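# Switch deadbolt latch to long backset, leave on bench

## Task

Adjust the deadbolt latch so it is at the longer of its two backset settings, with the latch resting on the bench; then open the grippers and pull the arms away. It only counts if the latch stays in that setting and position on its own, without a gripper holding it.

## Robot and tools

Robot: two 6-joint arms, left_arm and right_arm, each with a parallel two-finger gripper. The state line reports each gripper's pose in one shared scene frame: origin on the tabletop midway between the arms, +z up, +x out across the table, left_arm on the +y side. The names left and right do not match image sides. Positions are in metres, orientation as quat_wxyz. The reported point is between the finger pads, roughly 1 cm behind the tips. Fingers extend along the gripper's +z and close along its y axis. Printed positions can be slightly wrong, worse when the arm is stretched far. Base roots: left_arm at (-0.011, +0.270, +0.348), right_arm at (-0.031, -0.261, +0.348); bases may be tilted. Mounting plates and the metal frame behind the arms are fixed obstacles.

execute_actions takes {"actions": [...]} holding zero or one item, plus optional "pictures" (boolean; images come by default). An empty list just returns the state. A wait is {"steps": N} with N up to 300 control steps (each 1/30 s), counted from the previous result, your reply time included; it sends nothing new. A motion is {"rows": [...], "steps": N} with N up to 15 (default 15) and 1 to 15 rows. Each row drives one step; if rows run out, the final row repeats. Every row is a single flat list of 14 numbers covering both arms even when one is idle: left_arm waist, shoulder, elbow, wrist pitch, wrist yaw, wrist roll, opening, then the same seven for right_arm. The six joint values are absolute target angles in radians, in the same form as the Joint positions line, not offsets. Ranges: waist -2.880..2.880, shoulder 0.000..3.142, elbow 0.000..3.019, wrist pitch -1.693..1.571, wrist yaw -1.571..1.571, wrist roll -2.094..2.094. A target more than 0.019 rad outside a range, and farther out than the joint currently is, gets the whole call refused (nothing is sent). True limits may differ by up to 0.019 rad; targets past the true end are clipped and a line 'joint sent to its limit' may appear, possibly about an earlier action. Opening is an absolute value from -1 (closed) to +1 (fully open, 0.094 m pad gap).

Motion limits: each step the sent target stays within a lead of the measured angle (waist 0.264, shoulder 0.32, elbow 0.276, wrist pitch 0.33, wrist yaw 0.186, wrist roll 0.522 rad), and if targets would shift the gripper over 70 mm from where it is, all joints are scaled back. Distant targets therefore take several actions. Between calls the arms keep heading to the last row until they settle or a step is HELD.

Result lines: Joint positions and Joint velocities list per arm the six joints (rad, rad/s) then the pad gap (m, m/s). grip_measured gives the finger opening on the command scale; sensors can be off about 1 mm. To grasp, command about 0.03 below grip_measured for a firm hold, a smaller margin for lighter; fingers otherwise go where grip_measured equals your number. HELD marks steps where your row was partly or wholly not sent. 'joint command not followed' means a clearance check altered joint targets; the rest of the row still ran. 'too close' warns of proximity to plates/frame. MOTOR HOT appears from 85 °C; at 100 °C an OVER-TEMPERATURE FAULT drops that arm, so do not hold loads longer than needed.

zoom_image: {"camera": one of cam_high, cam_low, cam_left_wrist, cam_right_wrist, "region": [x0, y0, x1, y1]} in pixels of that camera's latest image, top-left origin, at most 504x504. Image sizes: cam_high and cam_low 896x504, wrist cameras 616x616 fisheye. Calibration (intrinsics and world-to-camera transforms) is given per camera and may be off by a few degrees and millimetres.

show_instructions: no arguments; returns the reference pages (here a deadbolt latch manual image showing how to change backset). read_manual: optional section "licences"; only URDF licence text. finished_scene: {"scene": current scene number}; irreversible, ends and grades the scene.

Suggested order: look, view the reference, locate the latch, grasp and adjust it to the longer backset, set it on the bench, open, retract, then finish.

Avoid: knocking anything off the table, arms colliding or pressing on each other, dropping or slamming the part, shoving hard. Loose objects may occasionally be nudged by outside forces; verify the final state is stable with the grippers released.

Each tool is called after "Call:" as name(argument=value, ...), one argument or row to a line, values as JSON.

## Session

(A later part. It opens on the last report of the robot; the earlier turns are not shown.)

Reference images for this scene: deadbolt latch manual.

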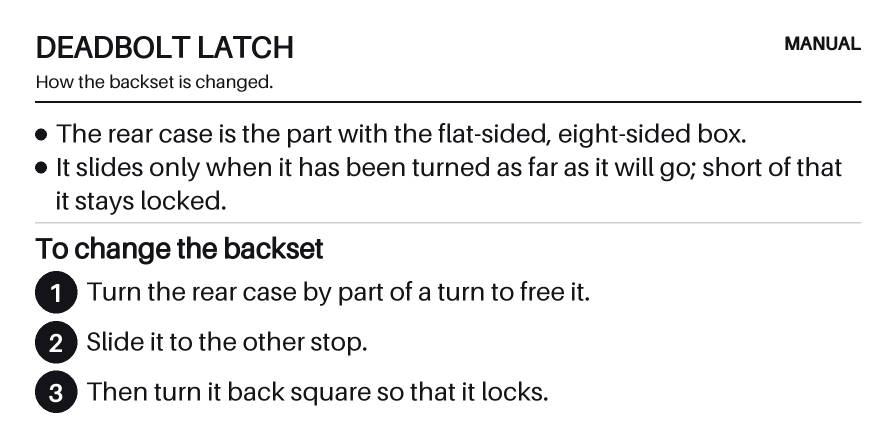

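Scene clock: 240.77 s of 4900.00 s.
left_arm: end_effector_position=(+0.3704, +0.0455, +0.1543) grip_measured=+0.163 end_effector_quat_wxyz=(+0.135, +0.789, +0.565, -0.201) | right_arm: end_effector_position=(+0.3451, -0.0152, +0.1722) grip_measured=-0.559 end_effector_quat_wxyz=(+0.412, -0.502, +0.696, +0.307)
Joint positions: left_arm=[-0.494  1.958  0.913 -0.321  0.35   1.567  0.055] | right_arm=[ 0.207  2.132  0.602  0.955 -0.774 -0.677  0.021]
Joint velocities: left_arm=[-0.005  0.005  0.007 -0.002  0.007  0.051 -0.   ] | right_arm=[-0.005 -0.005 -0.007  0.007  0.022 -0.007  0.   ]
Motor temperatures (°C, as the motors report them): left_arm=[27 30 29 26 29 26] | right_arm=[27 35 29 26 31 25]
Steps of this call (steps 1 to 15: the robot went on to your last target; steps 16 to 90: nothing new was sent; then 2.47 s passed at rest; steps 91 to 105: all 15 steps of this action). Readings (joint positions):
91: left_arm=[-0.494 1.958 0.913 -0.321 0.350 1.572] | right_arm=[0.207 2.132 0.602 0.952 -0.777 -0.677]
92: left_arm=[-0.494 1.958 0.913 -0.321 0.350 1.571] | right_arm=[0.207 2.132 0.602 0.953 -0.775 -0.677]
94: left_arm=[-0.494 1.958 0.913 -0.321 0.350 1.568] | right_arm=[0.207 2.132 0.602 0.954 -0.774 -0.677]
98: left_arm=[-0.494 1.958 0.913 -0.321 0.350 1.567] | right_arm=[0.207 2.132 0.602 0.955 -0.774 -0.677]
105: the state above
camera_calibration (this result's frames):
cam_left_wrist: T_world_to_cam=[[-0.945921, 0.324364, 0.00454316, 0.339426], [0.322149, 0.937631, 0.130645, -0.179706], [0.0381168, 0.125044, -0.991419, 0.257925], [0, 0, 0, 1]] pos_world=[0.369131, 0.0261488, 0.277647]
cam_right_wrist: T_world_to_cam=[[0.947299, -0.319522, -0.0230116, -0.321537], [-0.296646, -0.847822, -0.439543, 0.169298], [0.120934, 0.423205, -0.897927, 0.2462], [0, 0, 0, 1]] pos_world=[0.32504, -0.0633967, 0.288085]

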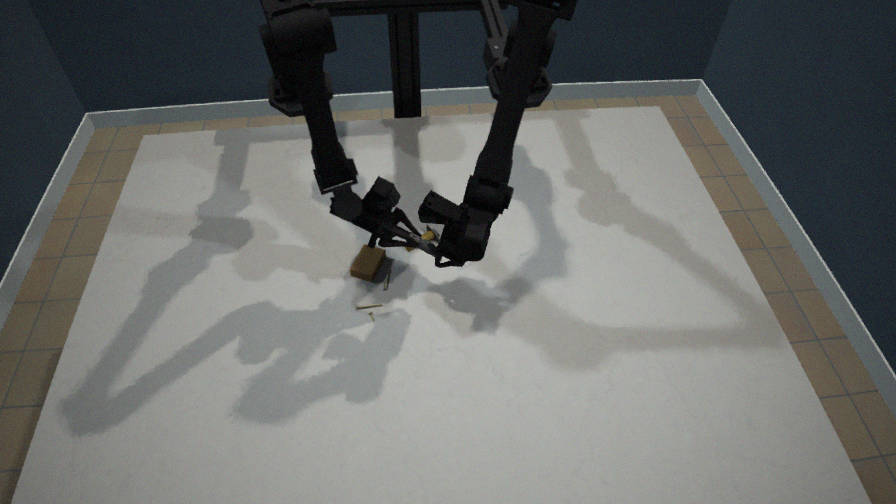

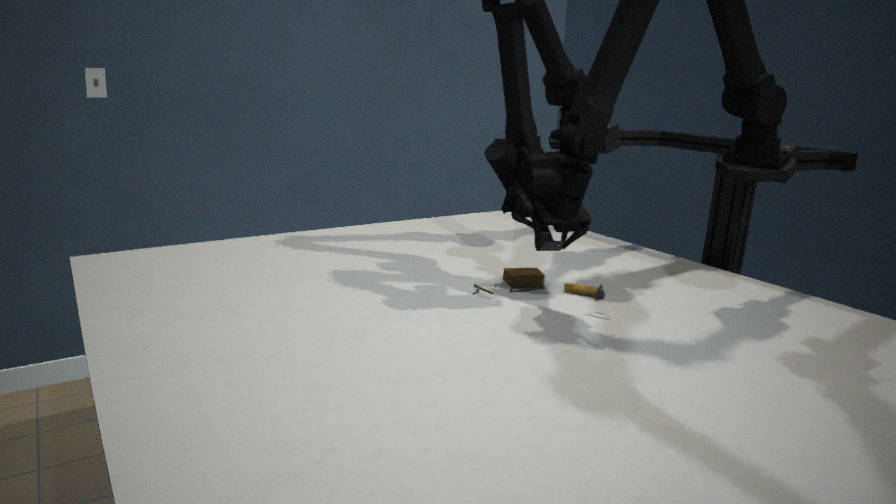

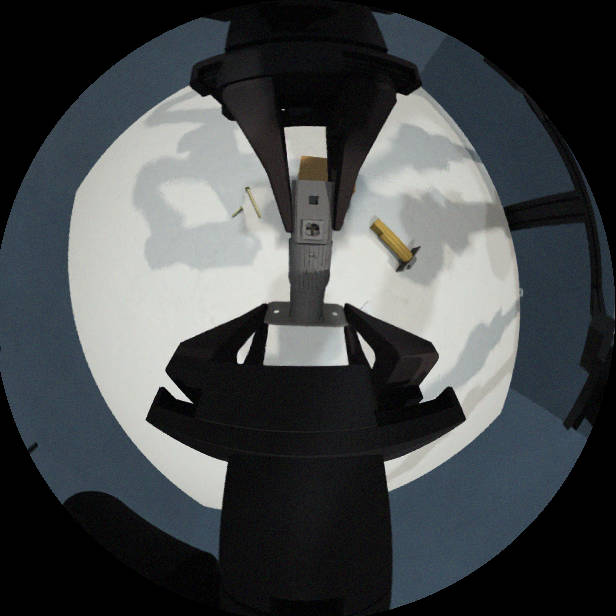

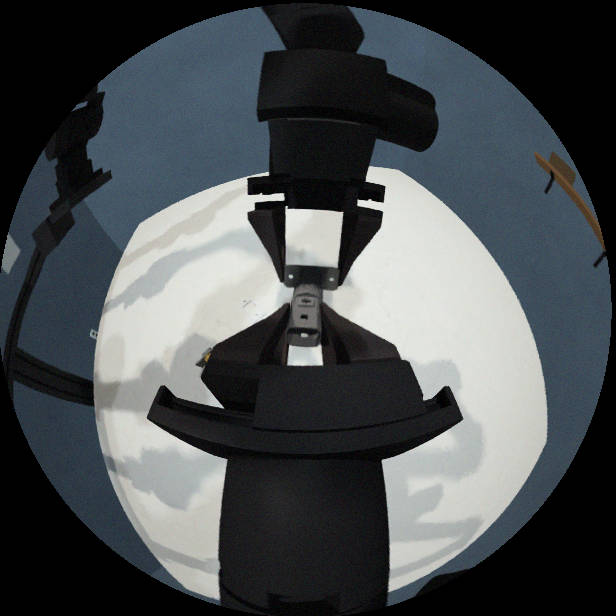

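Call:
execute_actions(
  actions=[
    {"rows":[[-0.503,1.965,0.914,-0.332,0.355,1.575,0.13,0.218,2.155,0.606,0.97,-0.775,-0.64,-0.61],[-0.503,1.965,0.914,-0.332,0.355,1.575,0.13,0.218,2.155,0.606,0.97,-0.775,-0.6,-0.61],[-0.503,1.965,0.914,-0.332,0.355,1.575,0.13,0.218,2.155,0.606,0.97,-0.775,-0.56,-0.61],[-0.503,1.965,0.914,-0.332,0.355,1.575,0.13,0.218,2.155,0.606,0.97,-0.775,-0.52,-0.61],[-0.503,1.965,0.914,-0.332,0.355,1.575,0.13,0.218,2.155,0.606,0.97,-0.775,-0.48,-0.61],[-0.503,1.965,0.914,-0.332,0.355,1.575,0.13,0.218,2.155,0.606,0.97,-0.775,-0.44,-0.61],[-0.503,1.965,0.914,-0.332,0.355,1.575,0.13,0.218,2.155,0.606,0.97,-0.775,-0.4,-0.61],[-0.503,1.965,0.914,-0.332,0.355,1.575,0.13,0.218,2.155,0.606,0.97,-0.775,-0.36,-0.61],[-0.503,1.965,0.914,-0.332,0.355,1.575,0.13,0.218,2.155,0.606,0.97,-0.775,-0.32,-0.61],[-0.503,1.965,0.914,-0.332,0.355,1.575,0.13,0.218,2.155,0.606,0.97,-0.775,-0.28,-0.61],[-0.503,1.965,0.914,-0.332,0.355,1.575,0.13,0.218,2.155,0.606,0.97,-0.775,-0.24,-0.61],[-0.503,1.965,0.914,-0.332,0.355,1.575,0.13,0.218,2.155,0.606,0.97,-0.775,-0.2,-0.61],[-0.503,1.965,0.914,-0.332,0.355,1.575,0.13,0.218,2.155,0.606,0.97,-0.775,-0.16,-0.61],[-0.503,1.965,0.914,-0.332,0.355,1.575,0.13,0.218,2.155,0.606,0.97,-0.775,-0.12,-0.61],[-0.503,1.965,0.914,-0.332,0.355,1.575,0.13,0.218,2.155,0.606,0.97,-0.775,-0.08,-0.61]],"steps":15},
  ],
)

Call:
execute_actions(
  actions=[
    {"rows":[[-0.503,1.965,0.914,-0.332,0.355,1.575,0.13,0.218,2.155,0.606,0.97,-0.775,-0.04,-0.61],[-0.503,1.965,0.914,-0.332,0.355,1.575,0.13,0.218,2.155,0.606,0.97,-0.775,0.0,-0.61],[-0.503,1.965,0.914,-0.332,0.355,1.575,0.13,0.218,2.155,0.606,0.97,-0.775,0.04,-0.61],[-0.503,1.965,0.914,-0.332,0.355,1.575,0.13,0.218,2.155,0.606,0.97,-0.775,0.08,-0.61],[-0.503,1.965,0.914,-0.332,0.355,1.575,0.13,0.218,2.155,0.606,0.97,-0.775,0.12,-0.61],[-0.503,1.965,0.914,-0.332,0.355,1.575,0.13,0.218,2.155,0.606,0.97,-0.775,0.16,-0.61],[-0.503,1.965,0.914,-0.332,0.355,1.575,0.13,0.218,2.155,0.606,0.97,-0.775,0.2,-0.61],[-0.503,1.965,0.914,-0.332,0.355,1.575,0.13,0.218,2.155,0.606,0.97,-0.775,0.24,-0.61],[-0.503,1.965,0.914,-0.332,0.355,1.575,0.13,0.218,2.155,0.606,0.97,-0.775,0.28,-0.61],[-0.503,1.965,0.914,-0.332,0.355,1.575,0.13,0.218,2.155,0.606,0.97,-0.775,0.32,-0.61],[-0.503,1.965,0.914,-0.332,0.355,1.575,0.13,0.218,2.155,0.606,0.97,-0.775,0.36,-0.61],[-0.503,1.965,0.914,-0.332,0.355,1.575,0.13,0.218,2.155,0.606,0.97,-0.775,0.4,-0.61],[-0.503,1.965,0.914,-0.332,0.355,1.575,0.13,0.218,2.155,0.606,0.97,-0.775,0.44,-0.61],[-0.503,1.965,0.914,-0.332,0.355,1.575,0.13,0.218,2.155,0.606,0.97,-0.775,0.48,-0.61],[-0.503,1.965,0.914,-0.332,0.355,1.575,0.13,0.218,2.155,0.606,0.97,-0.775,0.52,-0.61]],"steps":15},
  ],
)

Scene clock: 269.63 s of 4900.00 s.
left_arm: end_effector_position=(+0.3704, +0.0455, +0.1543) grip_measured=+0.163 end_effector_quat_wxyz=(+0.135, +0.789, +0.565, -0.201) | right_arm: end_effector_position=(+0.3455, -0.0151, +0.1725) grip_measured=-0.559 end_effector_quat_wxyz=(+0.339, -0.345, +0.785, +0.386)
Joint positions: left_arm=[-0.494  1.958  0.913 -0.321  0.35   1.567  0.055] | right_arm=[ 0.207  2.132  0.602  0.957 -0.774 -0.256  0.021]
Joint velocities: left_arm=[-0.015  0.005 -0.002 -0.007 -0.051 -0.007  0.   ] | right_arm=[-0.015  0.005  0.002 -0.002 -0.037  1.136 -0.002]
Motor temperatures (°C, as the motors report them): left_arm=[27 30 29 26 29 26] | right_arm=[27 35 29 26 31 25]
Steps of this call (steps 1 to 15: the robot went on to your last target; steps 16 to 90: nothing new was sent; then 25.37 s passed at rest; steps 91 to 105: all 15 steps of this action). Readings (joint positions):
91: left_arm=[-0.494 1.958 0.913 -0.321 0.350 1.567] | right_arm=[0.207 2.132 0.602 0.955 -0.774 -0.673]
92: left_arm=[-0.494 1.958 0.913 -0.321 0.350 1.567] | right_arm=[0.207 2.132 0.602 0.955 -0.774 -0.663]
94: left_arm=[-0.494 1.958 0.913 -0.321 0.350 1.567] | right_arm=[0.207 2.132 0.602 0.955 -0.774 -0.627]
98: left_arm=[-0.494 1.958 0.913 -0.321 0.350 1.567] | right_arm=[0.207 2.132 0.602 0.956 -0.774 -0.512]
105: the state above
camera_calibration (this result's frames):
cam_left_wrist: T_world_to_cam=[[-0.945921, 0.324364, 0.00454316, 0.339426], [0.322149, 0.937631, 0.130645, -0.179706], [0.0381168, 0.125044, -0.991419, 0.257925], [0, 0, 0, 1]] pos_world=[0.369131, 0.0261488, 0.277647]
cam_right_wrist: T_world_to_cam=[[0.795591, -0.472559, -0.379108, -0.210318], [-0.59829, -0.711289, -0.36894, 0.263739], [-0.0953099, 0.520342, -0.848623, 0.314116], [0, 0, 0, 1]] pos_world=[0.355058, -0.0752409, 0.284136]

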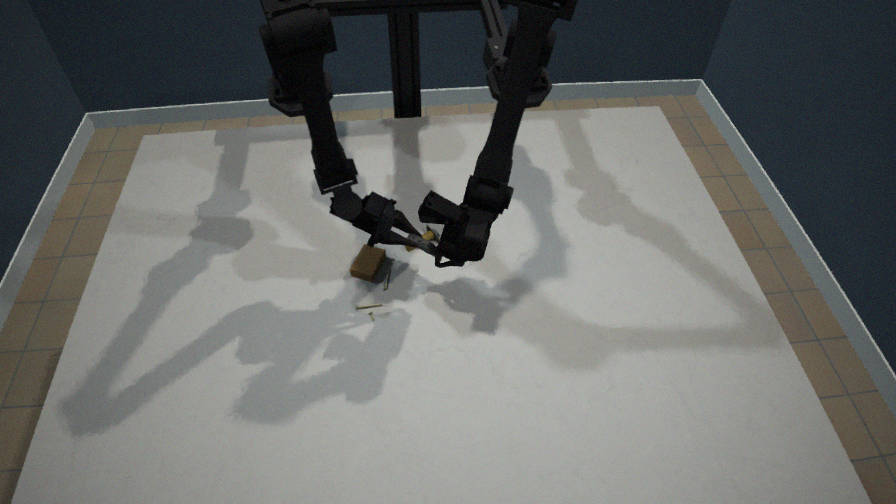

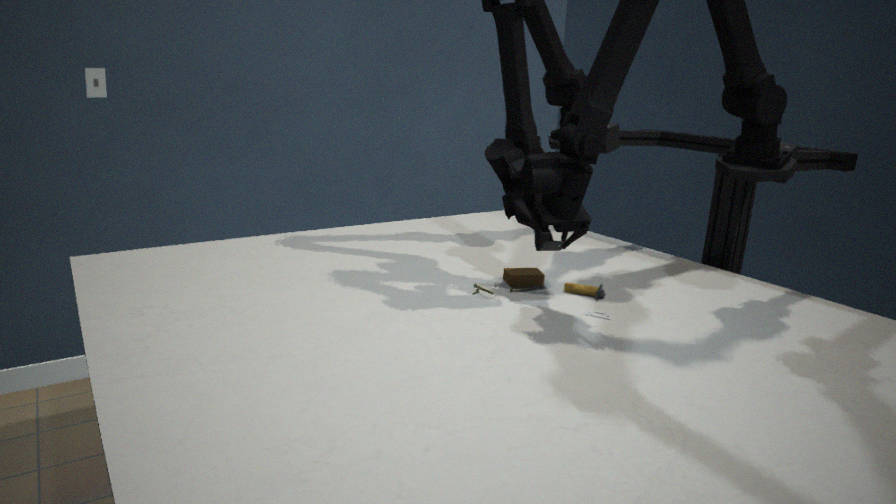

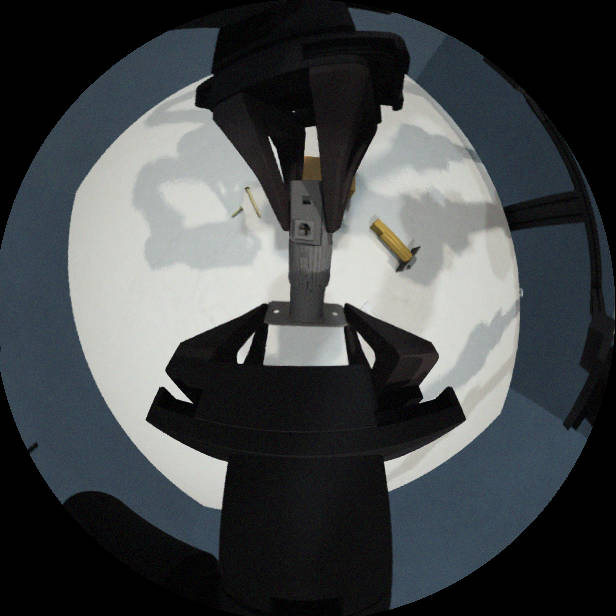

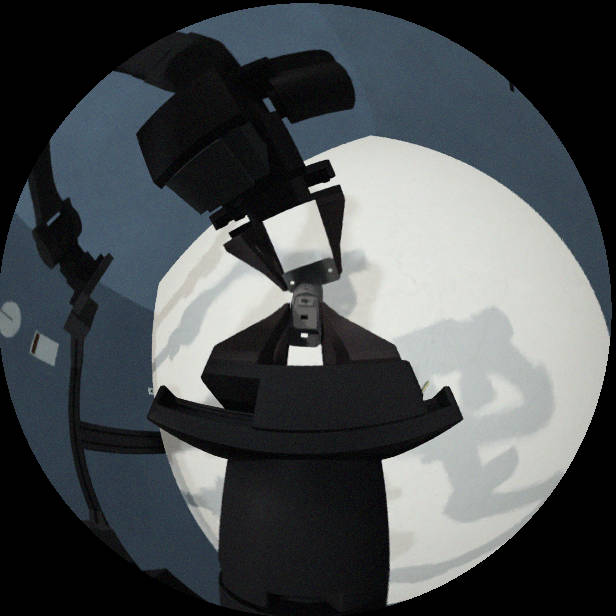

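Scene clock: 270.13 s of 4900.00 s.
left_arm: end_effector_position=(+0.3689, +0.0459, +0.1544) grip_measured=+0.163 end_effector_quat_wxyz=(+0.131, +0.786, +0.569, -0.204) | right_arm: end_effector_position=(+0.3470, -0.0148, +0.1730) grip_measured=-0.560 end_effector_quat_wxyz=(+0.222, -0.115, +0.849, +0.465)
Joint positions: left_arm=[-0.494  1.958  0.913 -0.328  0.351  1.557  0.055] | right_arm=[ 0.208  2.132  0.603  0.962 -0.771  0.306  0.021]
Joint velocities: left_arm=[ 0.005 -0.005 -0.007 -0.051 -0.051 -0.11   0.001] | right_arm=[ 0.005 -0.005 -0.007 -0.007 -0.051  0.945 -0.   ]
Motor temperatures (°C, as the motors report them): left_arm=[27 30 29 26 29 26] | right_arm=[27 35 29 26 31 25]
Steps of this call (steps 1 to 15: all 15 steps of this action). Readings (joint positions):
1: left_arm=[-0.494 1.958 0.913 -0.321 0.350 1.567] | right_arm=[0.207 2.132 0.602 0.957 -0.774 -0.217]
2: left_arm=[-0.494 1.958 0.913 -0.321 0.350 1.567] | right_arm=[0.207 2.132 0.602 0.958 -0.774 -0.178]
4: left_arm=[-0.494 1.958 0.913 -0.321 0.350 1.567] | right_arm=[0.207 2.132 0.602 0.958 -0.774 -0.099]
8: left_arm=[-0.494 1.958 0.913 -0.321 0.350 1.567] | right_arm=[0.207 2.132 0.603 0.958 -0.774 0.059]
15: the state above
camera_calibration (this result's frames):
cam_left_wrist: T_world_to_cam=[[-0.948336, 0.316884, 0.0156333, 0.337421], [0.316157, 0.939744, 0.130098, -0.177412], [0.0265345, 0.128319, -0.991378, 0.262135], [0, 0, 0, 1]] pos_world=[0.369123, 0.0261618, 0.277681]
cam_right_wrist: T_world_to_cam=[[0.388162, -0.547386, -0.741417, -0.00818519], [-0.874226, -0.473295, -0.10826, 0.319132], [-0.291649, 0.690189, -0.662254, 0.352956], [0, 0, 0, 1]] pos_world=[0.38511, -0.097043, 0.262227]

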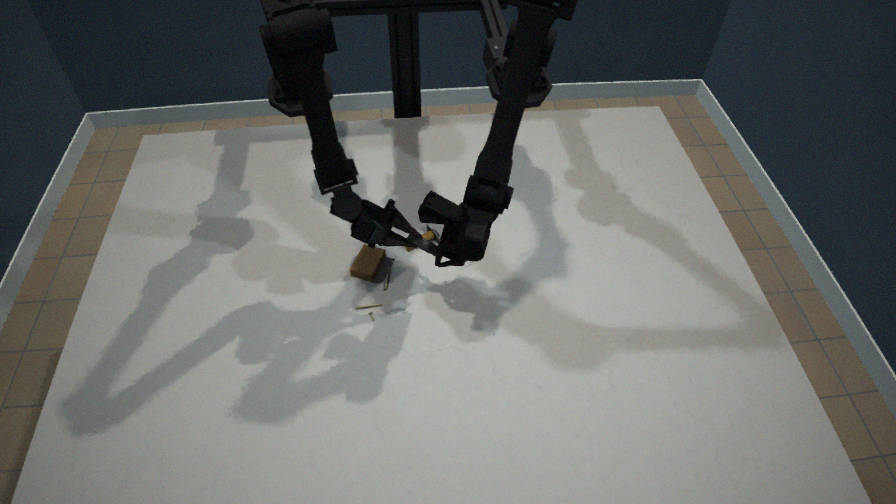

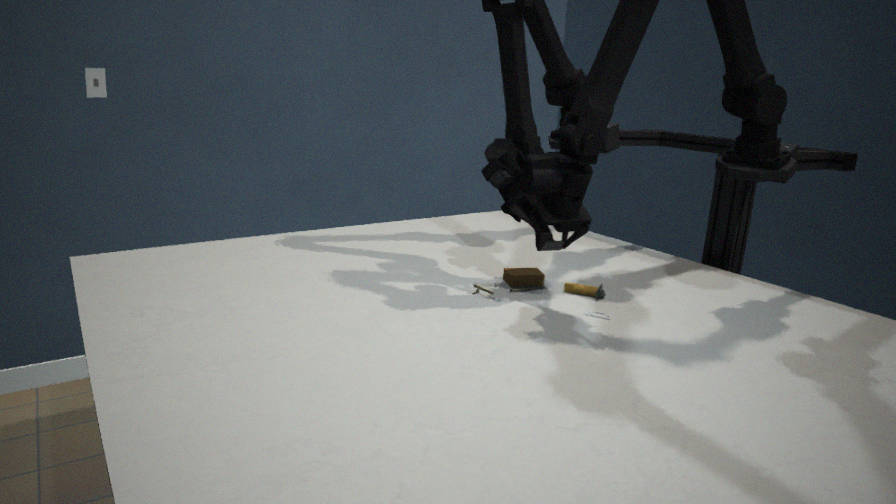

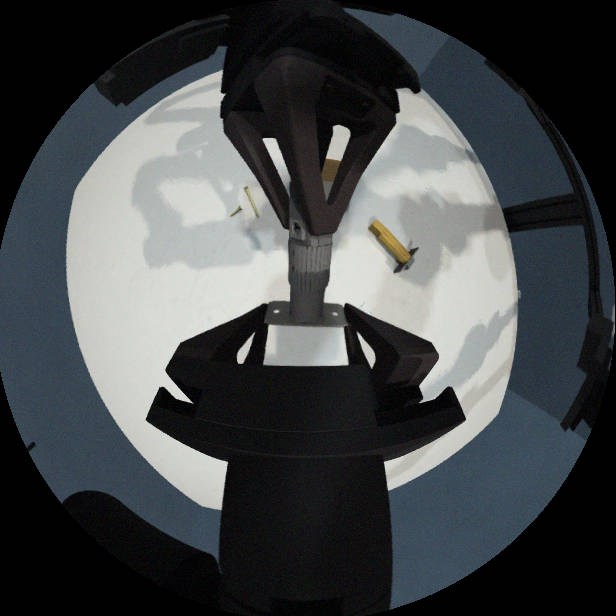

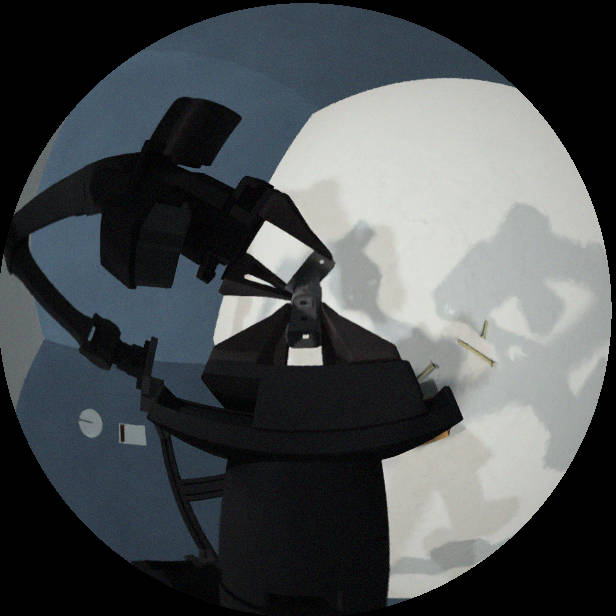

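Call:
execute_actions(
  actions=[
    {"rows":[[-0.503,1.965,0.914,-0.332,0.355,1.575,0.13,0.218,2.155,0.606,0.97,-0.775,0.55,-0.61]],"steps":15},
  ],
  pictures=false,
)

Scene clock: 272.73 s of 4900.00 s.
left_arm: end_effector_position=(+0.3674, +0.0465, +0.1544) grip_measured=+0.163 end_effector_quat_wxyz=(+0.128, +0.784, +0.572, -0.206) | right_arm: end_effector_position=(+0.3467, -0.0142, +0.1731) grip_measured=-0.560 end_effector_quat_wxyz=(+0.190, -0.058, +0.855, +0.479)
Joint positions: left_arm=[-0.494  1.958  0.913 -0.334  0.35   1.551  0.055] | right_arm=[ 0.209  2.133  0.603  0.963 -0.771  0.441  0.021]
Joint velocities: left_arm=[-0.005 -0.015 -0.017  0.017 -0.007 -0.022  0.001] | right_arm=[-0.024  0.015  0.002  0.017  0.007  0.037  0.   ]
Motor temperatures (°C, as the motors report them): left_arm=[27 30 29 26 29 26] | right_arm=[27 35 29 26 31 25]
Steps of this call (steps 1 to 30: the robot went on to your last target; steps 31 to 63: nothing new was sent; steps 64 to 78: all 15 steps of this action). Readings (joint positions):
64: left_arm=[-0.494 1.958 0.913 -0.333 0.351 1.551] | right_arm=[0.208 2.132 0.603 0.963 -0.771 0.417]
65: left_arm=[-0.494 1.958 0.913 -0.333 0.351 1.551] | right_arm=[0.208 2.132 0.603 0.963 -0.771 0.423]
67: left_arm=[-0.494 1.958 0.913 -0.333 0.351 1.551] | right_arm=[0.208 2.132 0.603 0.963 -0.771 0.431]
71: left_arm=[-0.494 1.958 0.913 -0.334 0.351 1.551] | right_arm=[0.209 2.132 0.603 0.963 -0.771 0.436]
78: the state above

Call:
execute_actions(
  actions=[
    {"rows":[[-0.497,1.965,0.914,-0.332,0.33,1.575,0.13,0.204,2.142,0.593,0.963,-0.787,0.58,-0.61],[-0.491,1.963,0.914,-0.33,0.305,1.575,0.13,0.19,2.13,0.58,0.956,-0.798,0.58,-0.61],[-0.485,1.961,0.914,-0.328,0.28,1.575,0.13,0.176,2.117,0.567,0.949,-0.81,0.58,-0.61],[-0.479,1.959,0.914,-0.326,0.255,1.575,0.13,0.162,2.104,0.554,0.942,-0.821,0.58,-0.61],[-0.473,1.957,0.914,-0.324,0.23,1.575,0.13,0.148,2.092,0.541,0.935,-0.833,0.58,-0.61]],"steps":15},
  ],
)

Call:
zoom_image(
  camera="cam_left_wrist",
  region=[200,100,420,340],
)

Scene clock: 284.43 s of 4900.00 s.
left_arm: end_effector_position=(+0.3674, +0.0405, +0.1578) grip_measured=+0.163 end_effector_quat_wxyz=(+0.115, +0.798, +0.563, -0.182) | right_arm: end_effector_position=(+0.3439, -0.0222, +0.1770) grip_measured=-0.555 end_effector_quat_wxyz=(+0.174, -0.039, +0.853, +0.490)
Joint positions: left_arm=[-0.529  1.944  0.913 -0.337  0.287  1.546  0.055] | right_arm=[ 0.184  2.122  0.591  0.951 -0.81   0.476  0.021]
Joint velocities: left_arm=[-0.005 -0.005 -0.007 -0.002 -0.051  0.051  0.001] | right_arm=[-0.015 -0.015 -0.012 -0.012  0.051 -0.037  0.   ]
Motor temperatures (°C, as the motors report them): left_arm=[27 30 29 26 29 26] | right_arm=[27 35 29 26 31 26]
Steps of this call (steps 1 to 15: the robot went on to your last target; steps 16 to 90: nothing new was sent; then 8.20 s passed at rest; steps 91 to 105: all 15 steps of this action). Readings (joint positions):
91: left_arm=[-0.494 1.958 0.913 -0.334 0.346 1.551] | right_arm=[0.209 2.133 0.602 0.963 -0.772 0.446]
92: left_arm=[-0.495 1.958 0.913 -0.335 0.340 1.551] | right_arm=[0.209 2.133 0.602 0.963 -0.775 0.453]
94: left_arm=[-0.501 1.956 0.913 -0.337 0.319 1.551] | right_arm=[0.206 2.133 0.602 0.959 -0.783 0.463]
98: left_arm=[-0.524 1.947 0.913 -0.337 0.288 1.548] | right_arm=[0.188 2.129 0.597 0.952 -0.809 0.473]
105: the state above
camera_calibration (this result's frames):
cam_left_wrist: T_world_to_cam=[[-0.940666, 0.339184, 0.0101103, 0.334804], [0.335069, 0.923719, 0.185669, -0.187405], [0.0536368, 0.17804, -0.98256, 0.252882], [0, 0, 0, 1]] pos_world=[0.364169, 0.0145264, 0.279883]
cam_right_wrist: T_world_to_cam=[[0.221685, -0.520413, -0.824637, 0.0644687], [-0.914951, -0.403472, 0.00865992, 0.308213], [-0.337224, 0.752583, -0.565596, 0.359719], [0, 0, 0, 1]] pos_world=[0.389014, -0.112813, 0.25395]

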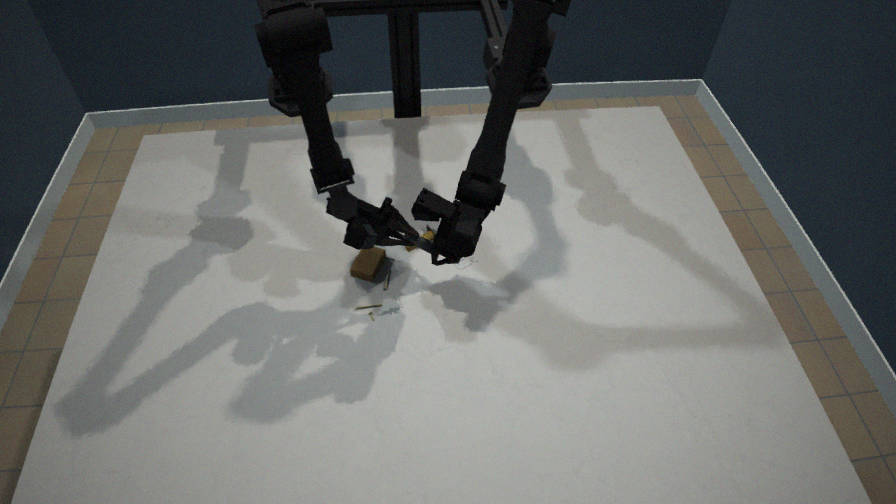

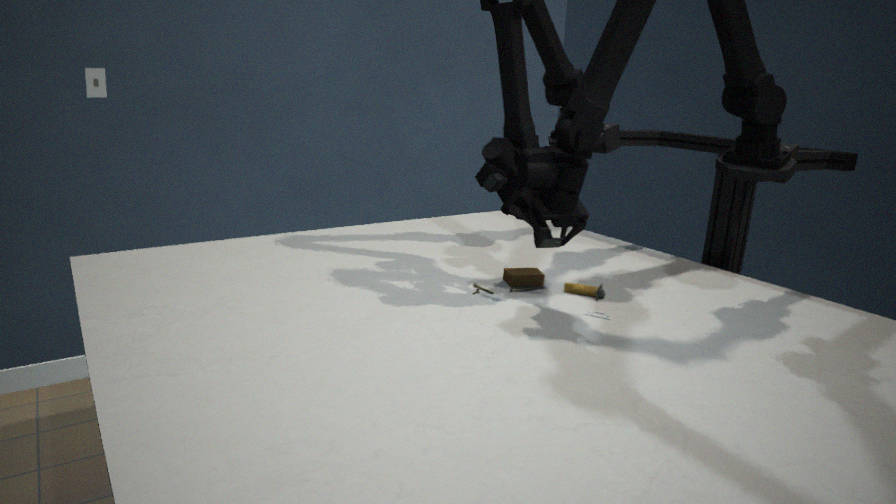

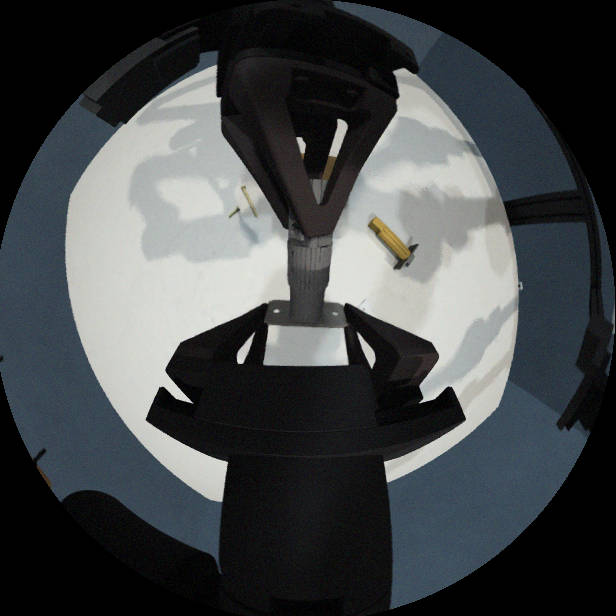

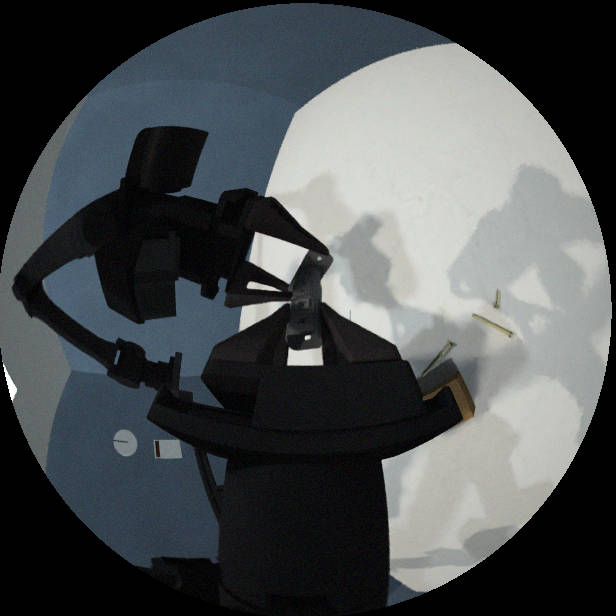

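Region (200, 100, 420, 340) of cam_left_wrist's 616x616 image, scaled by 2.100, with more detail than that image has; it fills the left 462 columns of this view, and the rest is white.

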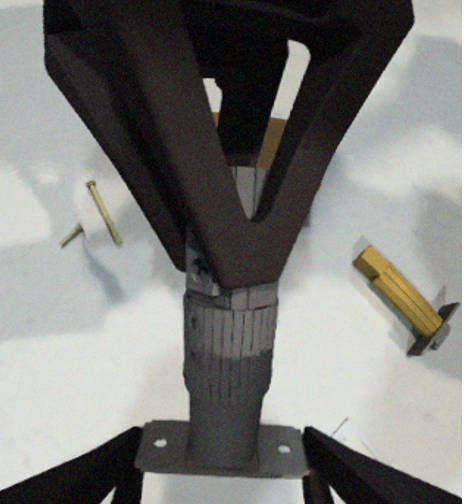

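Call:
execute_actions(
  actions=[
    {"rows":[[-0.473,1.957,0.914,-0.324,0.23,1.575,0.13,0.148,2.092,0.541,0.935,-0.833,0.62,-0.61],[-0.473,1.957,0.914,-0.324,0.23,1.575,0.13,0.148,2.092,0.541,0.935,-0.833,0.62,-0.61],[-0.473,1.957,0.914,-0.324,0.23,1.575,0.13,0.148,2.092,0.541,0.935,-0.833,0.62,-0.61],[-0.461,1.955,0.914,-0.324,0.218,1.575,0.13,0.142,2.086,0.536,0.932,-0.838,0.62,-0.61],[-0.449,1.953,0.914,-0.324,0.206,1.575,0.13,0.136,2.081,0.53,0.929,-0.843,0.62,-0.61],[-0.437,1.951,0.914,-0.324,0.194,1.575,0.13,0.13,2.076,0.525,0.926,-0.848,0.62,-0.61],[-0.425,1.95,0.914,-0.324,0.182,1.575,0.13,0.124,2.07,0.519,0.923,-0.853,0.62,-0.61],[-0.413,1.95,0.914,-0.324,0.17,1.575,0.13,0.118,2.065,0.513,0.92,-0.857,0.62,-0.61]],"steps":15},
  ],
)

Call:
zoom_image(
  camera="cam_left_wrist",
  region=[200,100,420,340],
)

Scene clock: 292.53 s of 4900.00 s.
left_arm: end_effector_position=(+0.3765, +0.0474, +0.1618) grip_measured=+0.163 end_effector_quat_wxyz=(+0.113, +0.799, +0.567, -0.162) | right_arm: end_effector_position=(+0.3487, -0.0256, +0.1854) grip_measured=-0.551 end_effector_quat_wxyz=(+0.164, -0.018, +0.851, +0.499)
Joint positions: left_arm=[-0.522  1.926  0.913 -0.337  0.253  1.547  0.055] | right_arm=[ 0.171  2.097  0.588  0.937 -0.828  0.523  0.021]
Joint velocities: left_arm=[ 0.005 -0.005  0.002 -0.002 -0.051 -0.022 -0.   ] | right_arm=[ 0.015 -0.005  0.002  0.017 -0.066  0.022  0.   ]
Motor temperatures (°C, as the motors report them): left_arm=[27 30 29 26 30 26] | right_arm=[27 36 30 26 32 26]
Steps of this call (steps 1 to 15: the robot went on to your last target; steps 16 to 90: nothing new was sent; then 4.60 s passed at rest; steps 91 to 105: all 15 steps of this action). Readings (joint positions):
91: left_arm=[-0.529 1.944 0.913 -0.337 0.287 1.546] | right_arm=[0.184 2.122 0.591 0.951 -0.810 0.482]
92: left_arm=[-0.529 1.944 0.913 -0.337 0.287 1.546] | right_arm=[0.184 2.122 0.591 0.951 -0.810 0.490]
94: left_arm=[-0.529 1.943 0.913 -0.337 0.285 1.546] | right_arm=[0.184 2.122 0.591 0.951 -0.810 0.500]
98: left_arm=[-0.529 1.938 0.913 -0.337 0.260 1.546] | right_arm=[0.180 2.115 0.591 0.942 -0.819 0.513]
105: the state above
camera_calibration (this result's frames):
cam_left_wrist: T_world_to_cam=[[-0.94367, 0.3308, -0.00770009, 0.345411], [0.321133, 0.921207, 0.219661, -0.197668], [0.0797573, 0.204815, -0.975546, 0.242869], [0, 0, 0, 1]] pos_world=[0.370061, 0.0180884, 0.28301]
cam_right_wrist: T_world_to_cam=[[0.180447, -0.505171, -0.843944, 0.0868671], [-0.923167, -0.383071, 0.0319135, 0.310285], [-0.339413, 0.773343, -0.535481, 0.364381], [0, 0, 0, 1]] pos_world=[0.394446, -0.119047, 0.258528]

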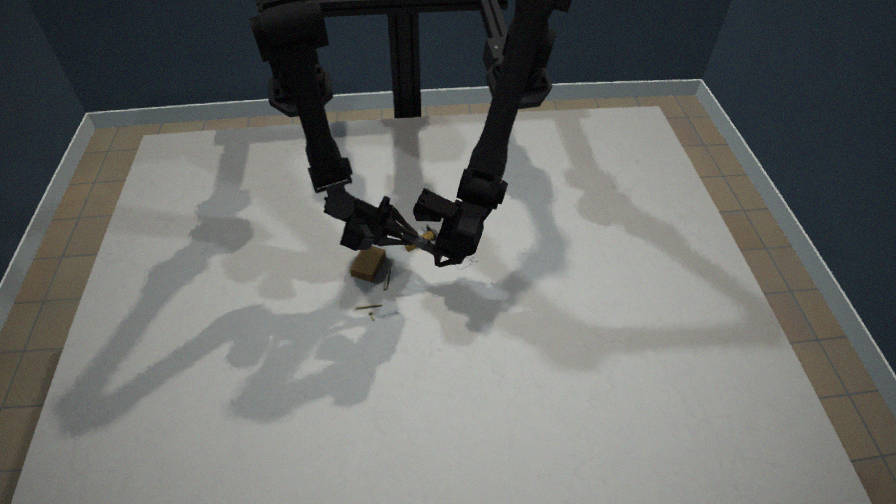

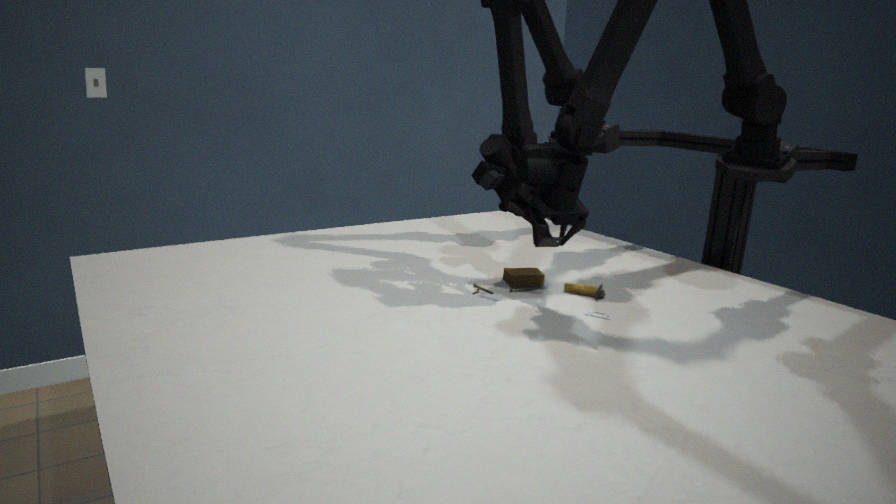

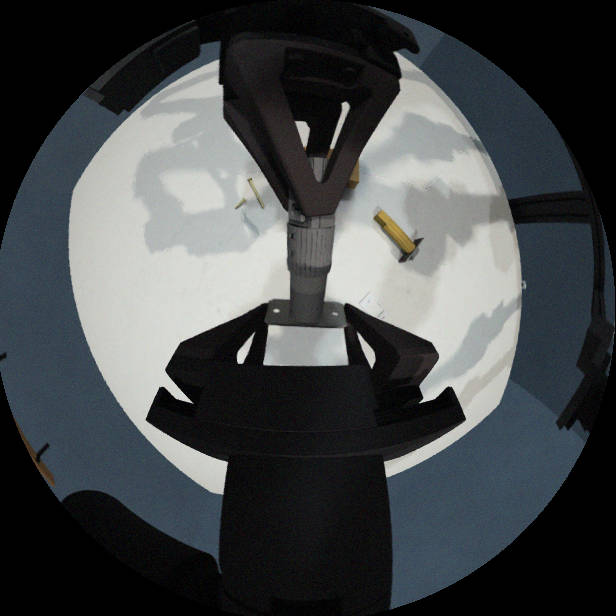

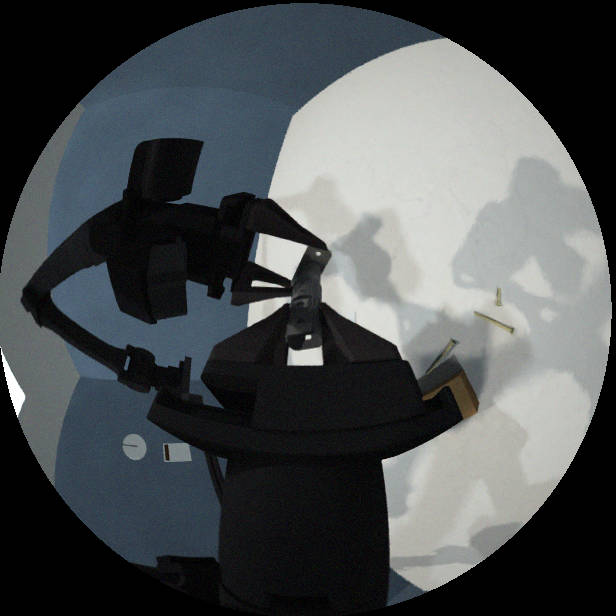

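Region (200, 100, 420, 340) of cam_left_wrist's 616x616 image, scaled by 2.100, with more detail than that image has; it fills the left 462 columns of this view, and the rest is white.

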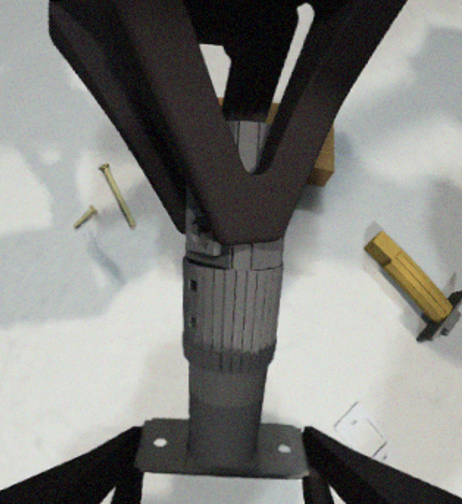

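Call:
execute_actions(
  actions=[
    {"rows":[[-0.44,1.945,0.914,-0.328,0.19,1.575,0.13,0.13,2.072,0.535,0.925,-0.85,0.6,-0.61],[-0.46,1.94,0.914,-0.33,0.205,1.575,0.13,0.14,2.08,0.555,0.93,-0.845,0.56,-0.61],[-0.46,1.94,0.914,-0.33,0.205,1.575,0.13,0.14,2.08,0.555,0.93,-0.845,0.52,-0.61],[-0.46,1.94,0.914,-0.33,0.205,1.575,0.13,0.14,2.08,0.555,0.93,-0.845,0.47,-0.61],[-0.46,1.94,0.914,-0.33,0.205,1.575,0.13,0.14,2.08,0.555,0.93,-0.845,0.42,-0.61],[-0.46,1.94,0.914,-0.33,0.205,1.575,0.13,0.14,2.08,0.555,0.93,-0.845,0.37,-0.61],[-0.46,1.94,0.914,-0.33,0.205,1.575,0.13,0.14,2.08,0.555,0.93,-0.845,0.32,-0.61],[-0.46,1.94,0.914,-0.33,0.205,1.575,0.13,0.14,2.08,0.555,0.93,-0.845,0.27,-0.61],[-0.46,1.94,0.914,-0.33,0.205,1.575,0.13,0.14,2.08,0.555,0.93,-0.845,0.22,-0.61],[-0.46,1.94,0.914,-0.33,0.205,1.575,0.13,0.14,2.08,0.555,0.93,-0.845,0.17,-0.61],[-0.46,1.94,0.914,-0.33,0.205,1.575,0.13,0.14,2.08,0.555,0.93,-0.845,0.12,-0.61],[-0.46,1.94,0.914,-0.33,0.205,1.575,0.13,0.14,2.08,0.555,0.93,-0.845,0.07,-0.61],[-0.46,1.94,0.914,-0.33,0.205,1.575,0.13,0.14,2.08,0.555,0.93,-0.845,0.02,-0.61],[-0.46,1.94,0.914,-0.33,0.205,1.575,0.13,0.14,2.08,0.555,0.93,-0.845,-0.03,-0.61],[-0.46,1.94,0.914,-0.33,0.205,1.575,0.13,0.14,2.08,0.555,0.93,-0.845,-0.08,-0.61]],"steps":15},
  ],
  pictures=false,
)

Call:
execute_actions(
  actions=[
    {"rows":[[-0.46,1.94,0.914,-0.33,0.205,1.575,0.13,0.14,2.08,0.555,0.93,-0.845,-0.13,-0.61],[-0.46,1.94,0.914,-0.33,0.205,1.575,0.13,0.14,2.08,0.555,0.93,-0.845,-0.18,-0.61],[-0.46,1.94,0.914,-0.33,0.205,1.575,0.13,0.14,2.08,0.555,0.93,-0.845,-0.23,-0.61],[-0.46,1.94,0.914,-0.33,0.205,1.575,0.13,0.14,2.08,0.555,0.93,-0.845,-0.28,-0.61],[-0.46,1.94,0.914,-0.33,0.205,1.575,0.13,0.14,2.08,0.555,0.93,-0.845,-0.33,-0.61],[-0.46,1.94,0.914,-0.33,0.205,1.575,0.13,0.14,2.08,0.555,0.93,-0.845,-0.38,-0.61],[-0.46,1.94,0.914,-0.33,0.205,1.575,0.13,0.14,2.08,0.555,0.93,-0.845,-0.43,-0.61],[-0.46,1.94,0.914,-0.33,0.205,1.575,0.13,0.14,2.08,0.555,0.93,-0.845,-0.48,-0.61],[-0.46,1.94,0.914,-0.33,0.205,1.575,0.13,0.14,2.08,0.555,0.93,-0.845,-0.53,-0.61],[-0.46,1.94,0.914,-0.33,0.205,1.575,0.13,0.14,2.08,0.555,0.93,-0.845,-0.58,-0.61],[-0.46,1.94,0.914,-0.33,0.205,1.575,0.13,0.14,2.08,0.555,0.93,-0.845,-0.63,-0.61],[-0.46,1.94,0.914,-0.33,0.205,1.575,0.13,0.14,2.08,0.555,0.93,-0.845,-0.68,-0.61],[-0.46,1.94,0.914,-0.33,0.205,1.575,0.13,0.14,2.08,0.555,0.93,-0.845,-0.71,-0.61]],"steps":15},
  ],
)

Call:
zoom_image(
  camera="cam_left_wrist",
  region=[200,100,420,340],
)

Scene clock: 312.40 s of 4900.00 s.
left_arm: end_effector_position=(+0.3763, +0.0461, +0.1626) grip_measured=+0.163 end_effector_quat_wxyz=(+0.116, +0.801, +0.564, -0.164) | right_arm: end_effector_position=(+0.3484, -0.0258, +0.1849) grip_measured=-0.551 end_effector_quat_wxyz=(+0.258, -0.184, +0.831, +0.457)
Joint positions: left_arm=[-0.522  1.925  0.913 -0.337  0.26   1.553  0.055] | right_arm=[ 0.171  2.097  0.588  0.934 -0.827  0.129  0.021]
Joint velocities: left_arm=[-0.005 -0.005  0.012 -0.017  0.022 -0.066 -0.001] | right_arm=[-0.005 -0.005 -0.012  0.007 -0.007 -1.297 -0.002]
Motor temperatures (°C, as the motors report them): left_arm=[27 30 29 26 36 26] | right_arm=[27 36 31 26 34 26]
Steps of this call (steps 1 to 15: the robot went on to your last target; steps 16 to 90: nothing new was sent; then 16.37 s passed at rest; steps 91 to 105: all 15 steps of this action). Readings (joint positions):
91: left_arm=[-0.522 1.926 0.913 -0.337 0.256 1.547] | right_arm=[0.171 2.097 0.588 0.936 -0.828 0.524]
92: left_arm=[-0.522 1.926 0.913 -0.337 0.260 1.547] | right_arm=[0.171 2.097 0.588 0.936 -0.827 0.519]
94: left_arm=[-0.522 1.926 0.913 -0.337 0.260 1.547] | right_arm=[0.171 2.097 0.588 0.936 -0.827 0.493]
98: left_arm=[-0.522 1.926 0.913 -0.337 0.260 1.552] | right_arm=[0.171 2.097 0.588 0.936 -0.827 0.402]
105: the state above

Scene clock: 312.90 s of 4900.00 s.
left_arm: end_effector_position=(+0.3771, +0.0461, +0.1634) grip_measured=+0.163 end_effector_quat_wxyz=(+0.116, +0.797, +0.569, -0.164) | right_arm: end_effector_position=(+0.3487, -0.0263, +0.1842) grip_measured=-0.554 end_effector_quat_wxyz=(+0.395, -0.450, +0.724, +0.343)
Joint positions: left_arm=[-0.522  1.923  0.913 -0.337  0.26   1.54   0.055] | right_arm=[ 0.171  2.097  0.588  0.932 -0.823 -0.552  0.021]
Joint velocities: left_arm=[-0.005 -0.005 -0.007  0.007 -0.081 -0.037 -0.001] | right_arm=[-0.005 -0.015  0.002  0.007  0.007 -0.799 -0.009]
Motor temperatures (°C, as the motors report them): left_arm=[27 30 29 26 36 26] | right_arm=[27 36 30 26 34 26]
Steps of this call (steps 1 to 15: all 15 steps of this action). Readings (joint positions):
1: left_arm=[-0.522 1.925 0.913 -0.337 0.260 1.553] | right_arm=[0.171 2.097 0.588 0.934 -0.827 0.083]
2: left_arm=[-0.522 1.925 0.913 -0.337 0.260 1.553] | right_arm=[0.171 2.097 0.588 0.934 -0.826 0.036]
4: left_arm=[-0.522 1.924 0.913 -0.337 0.260 1.553] | right_arm=[0.171 2.097 0.588 0.934 -0.825 -0.058]
8: left_arm=[-0.522 1.924 0.913 -0.337 0.260 1.552] | right_arm=[0.171 2.097 0.588 0.933 -0.824 -0.252]
15: the state above
camera_calibration (this result's frames):
cam_left_wrist: T_world_to_cam=[[-0.945647, 0.325093, -0.00808014, 0.347419], [0.315971, 0.924421, 0.21356, -0.19426], [0.0768962, 0.199399, -0.976897, 0.246214], [0, 0, 0, 1]] pos_world=[0.370984, 0.0175396, 0.284819]
cam_right_wrist: T_world_to_cam=[[0.91692, -0.370113, -0.149247, -0.295658], [-0.396357, -0.801047, -0.44858, 0.203822], [0.0464712, 0.470467, -0.881193, 0.285456], [0, 0, 0, 1]] pos_world=[0.338615, -0.0804534, 0.298846]

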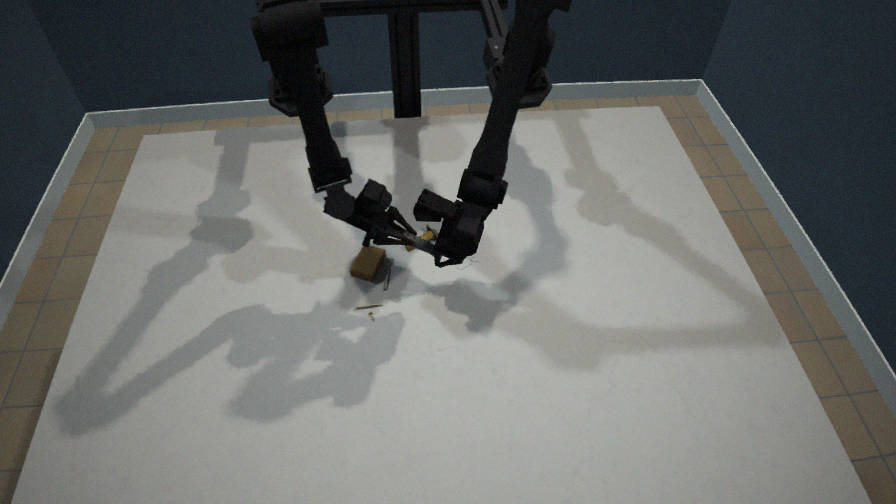

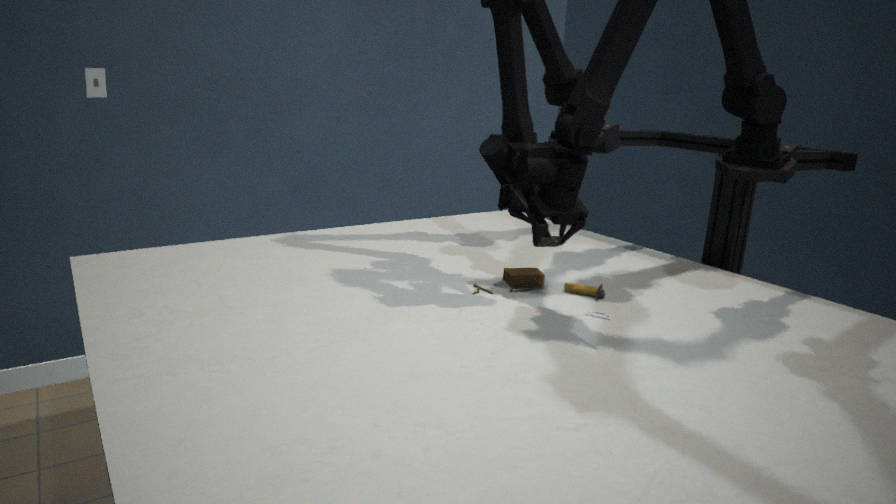

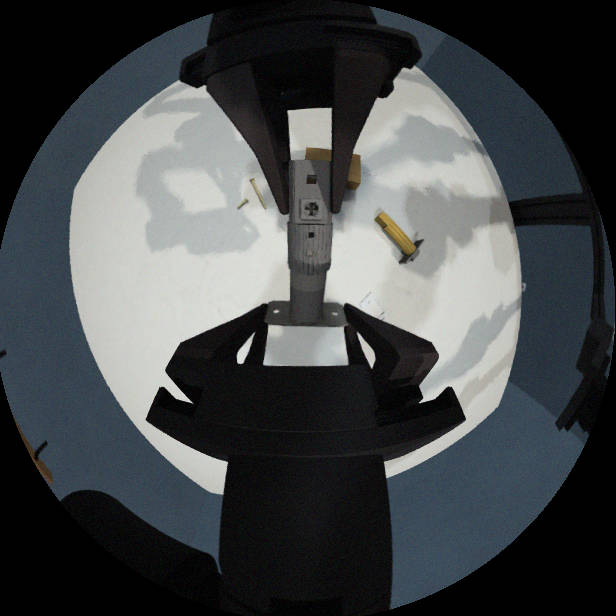

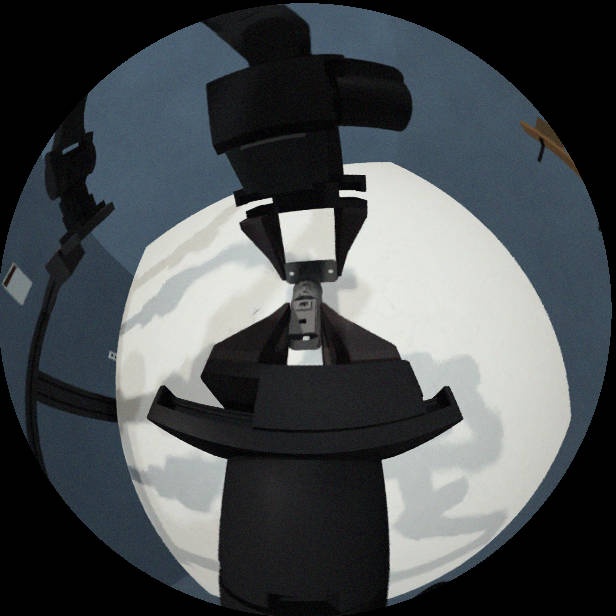

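Region (200, 100, 420, 340) of cam_left_wrist's 616x616 image, scaled by 2.100, with more detail than that image has; it fills the left 462 columns of this view, and the rest is white.

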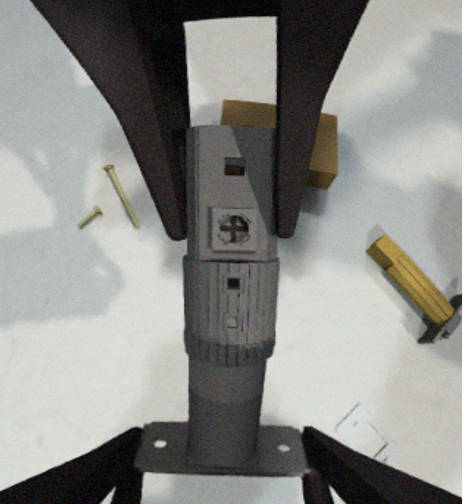

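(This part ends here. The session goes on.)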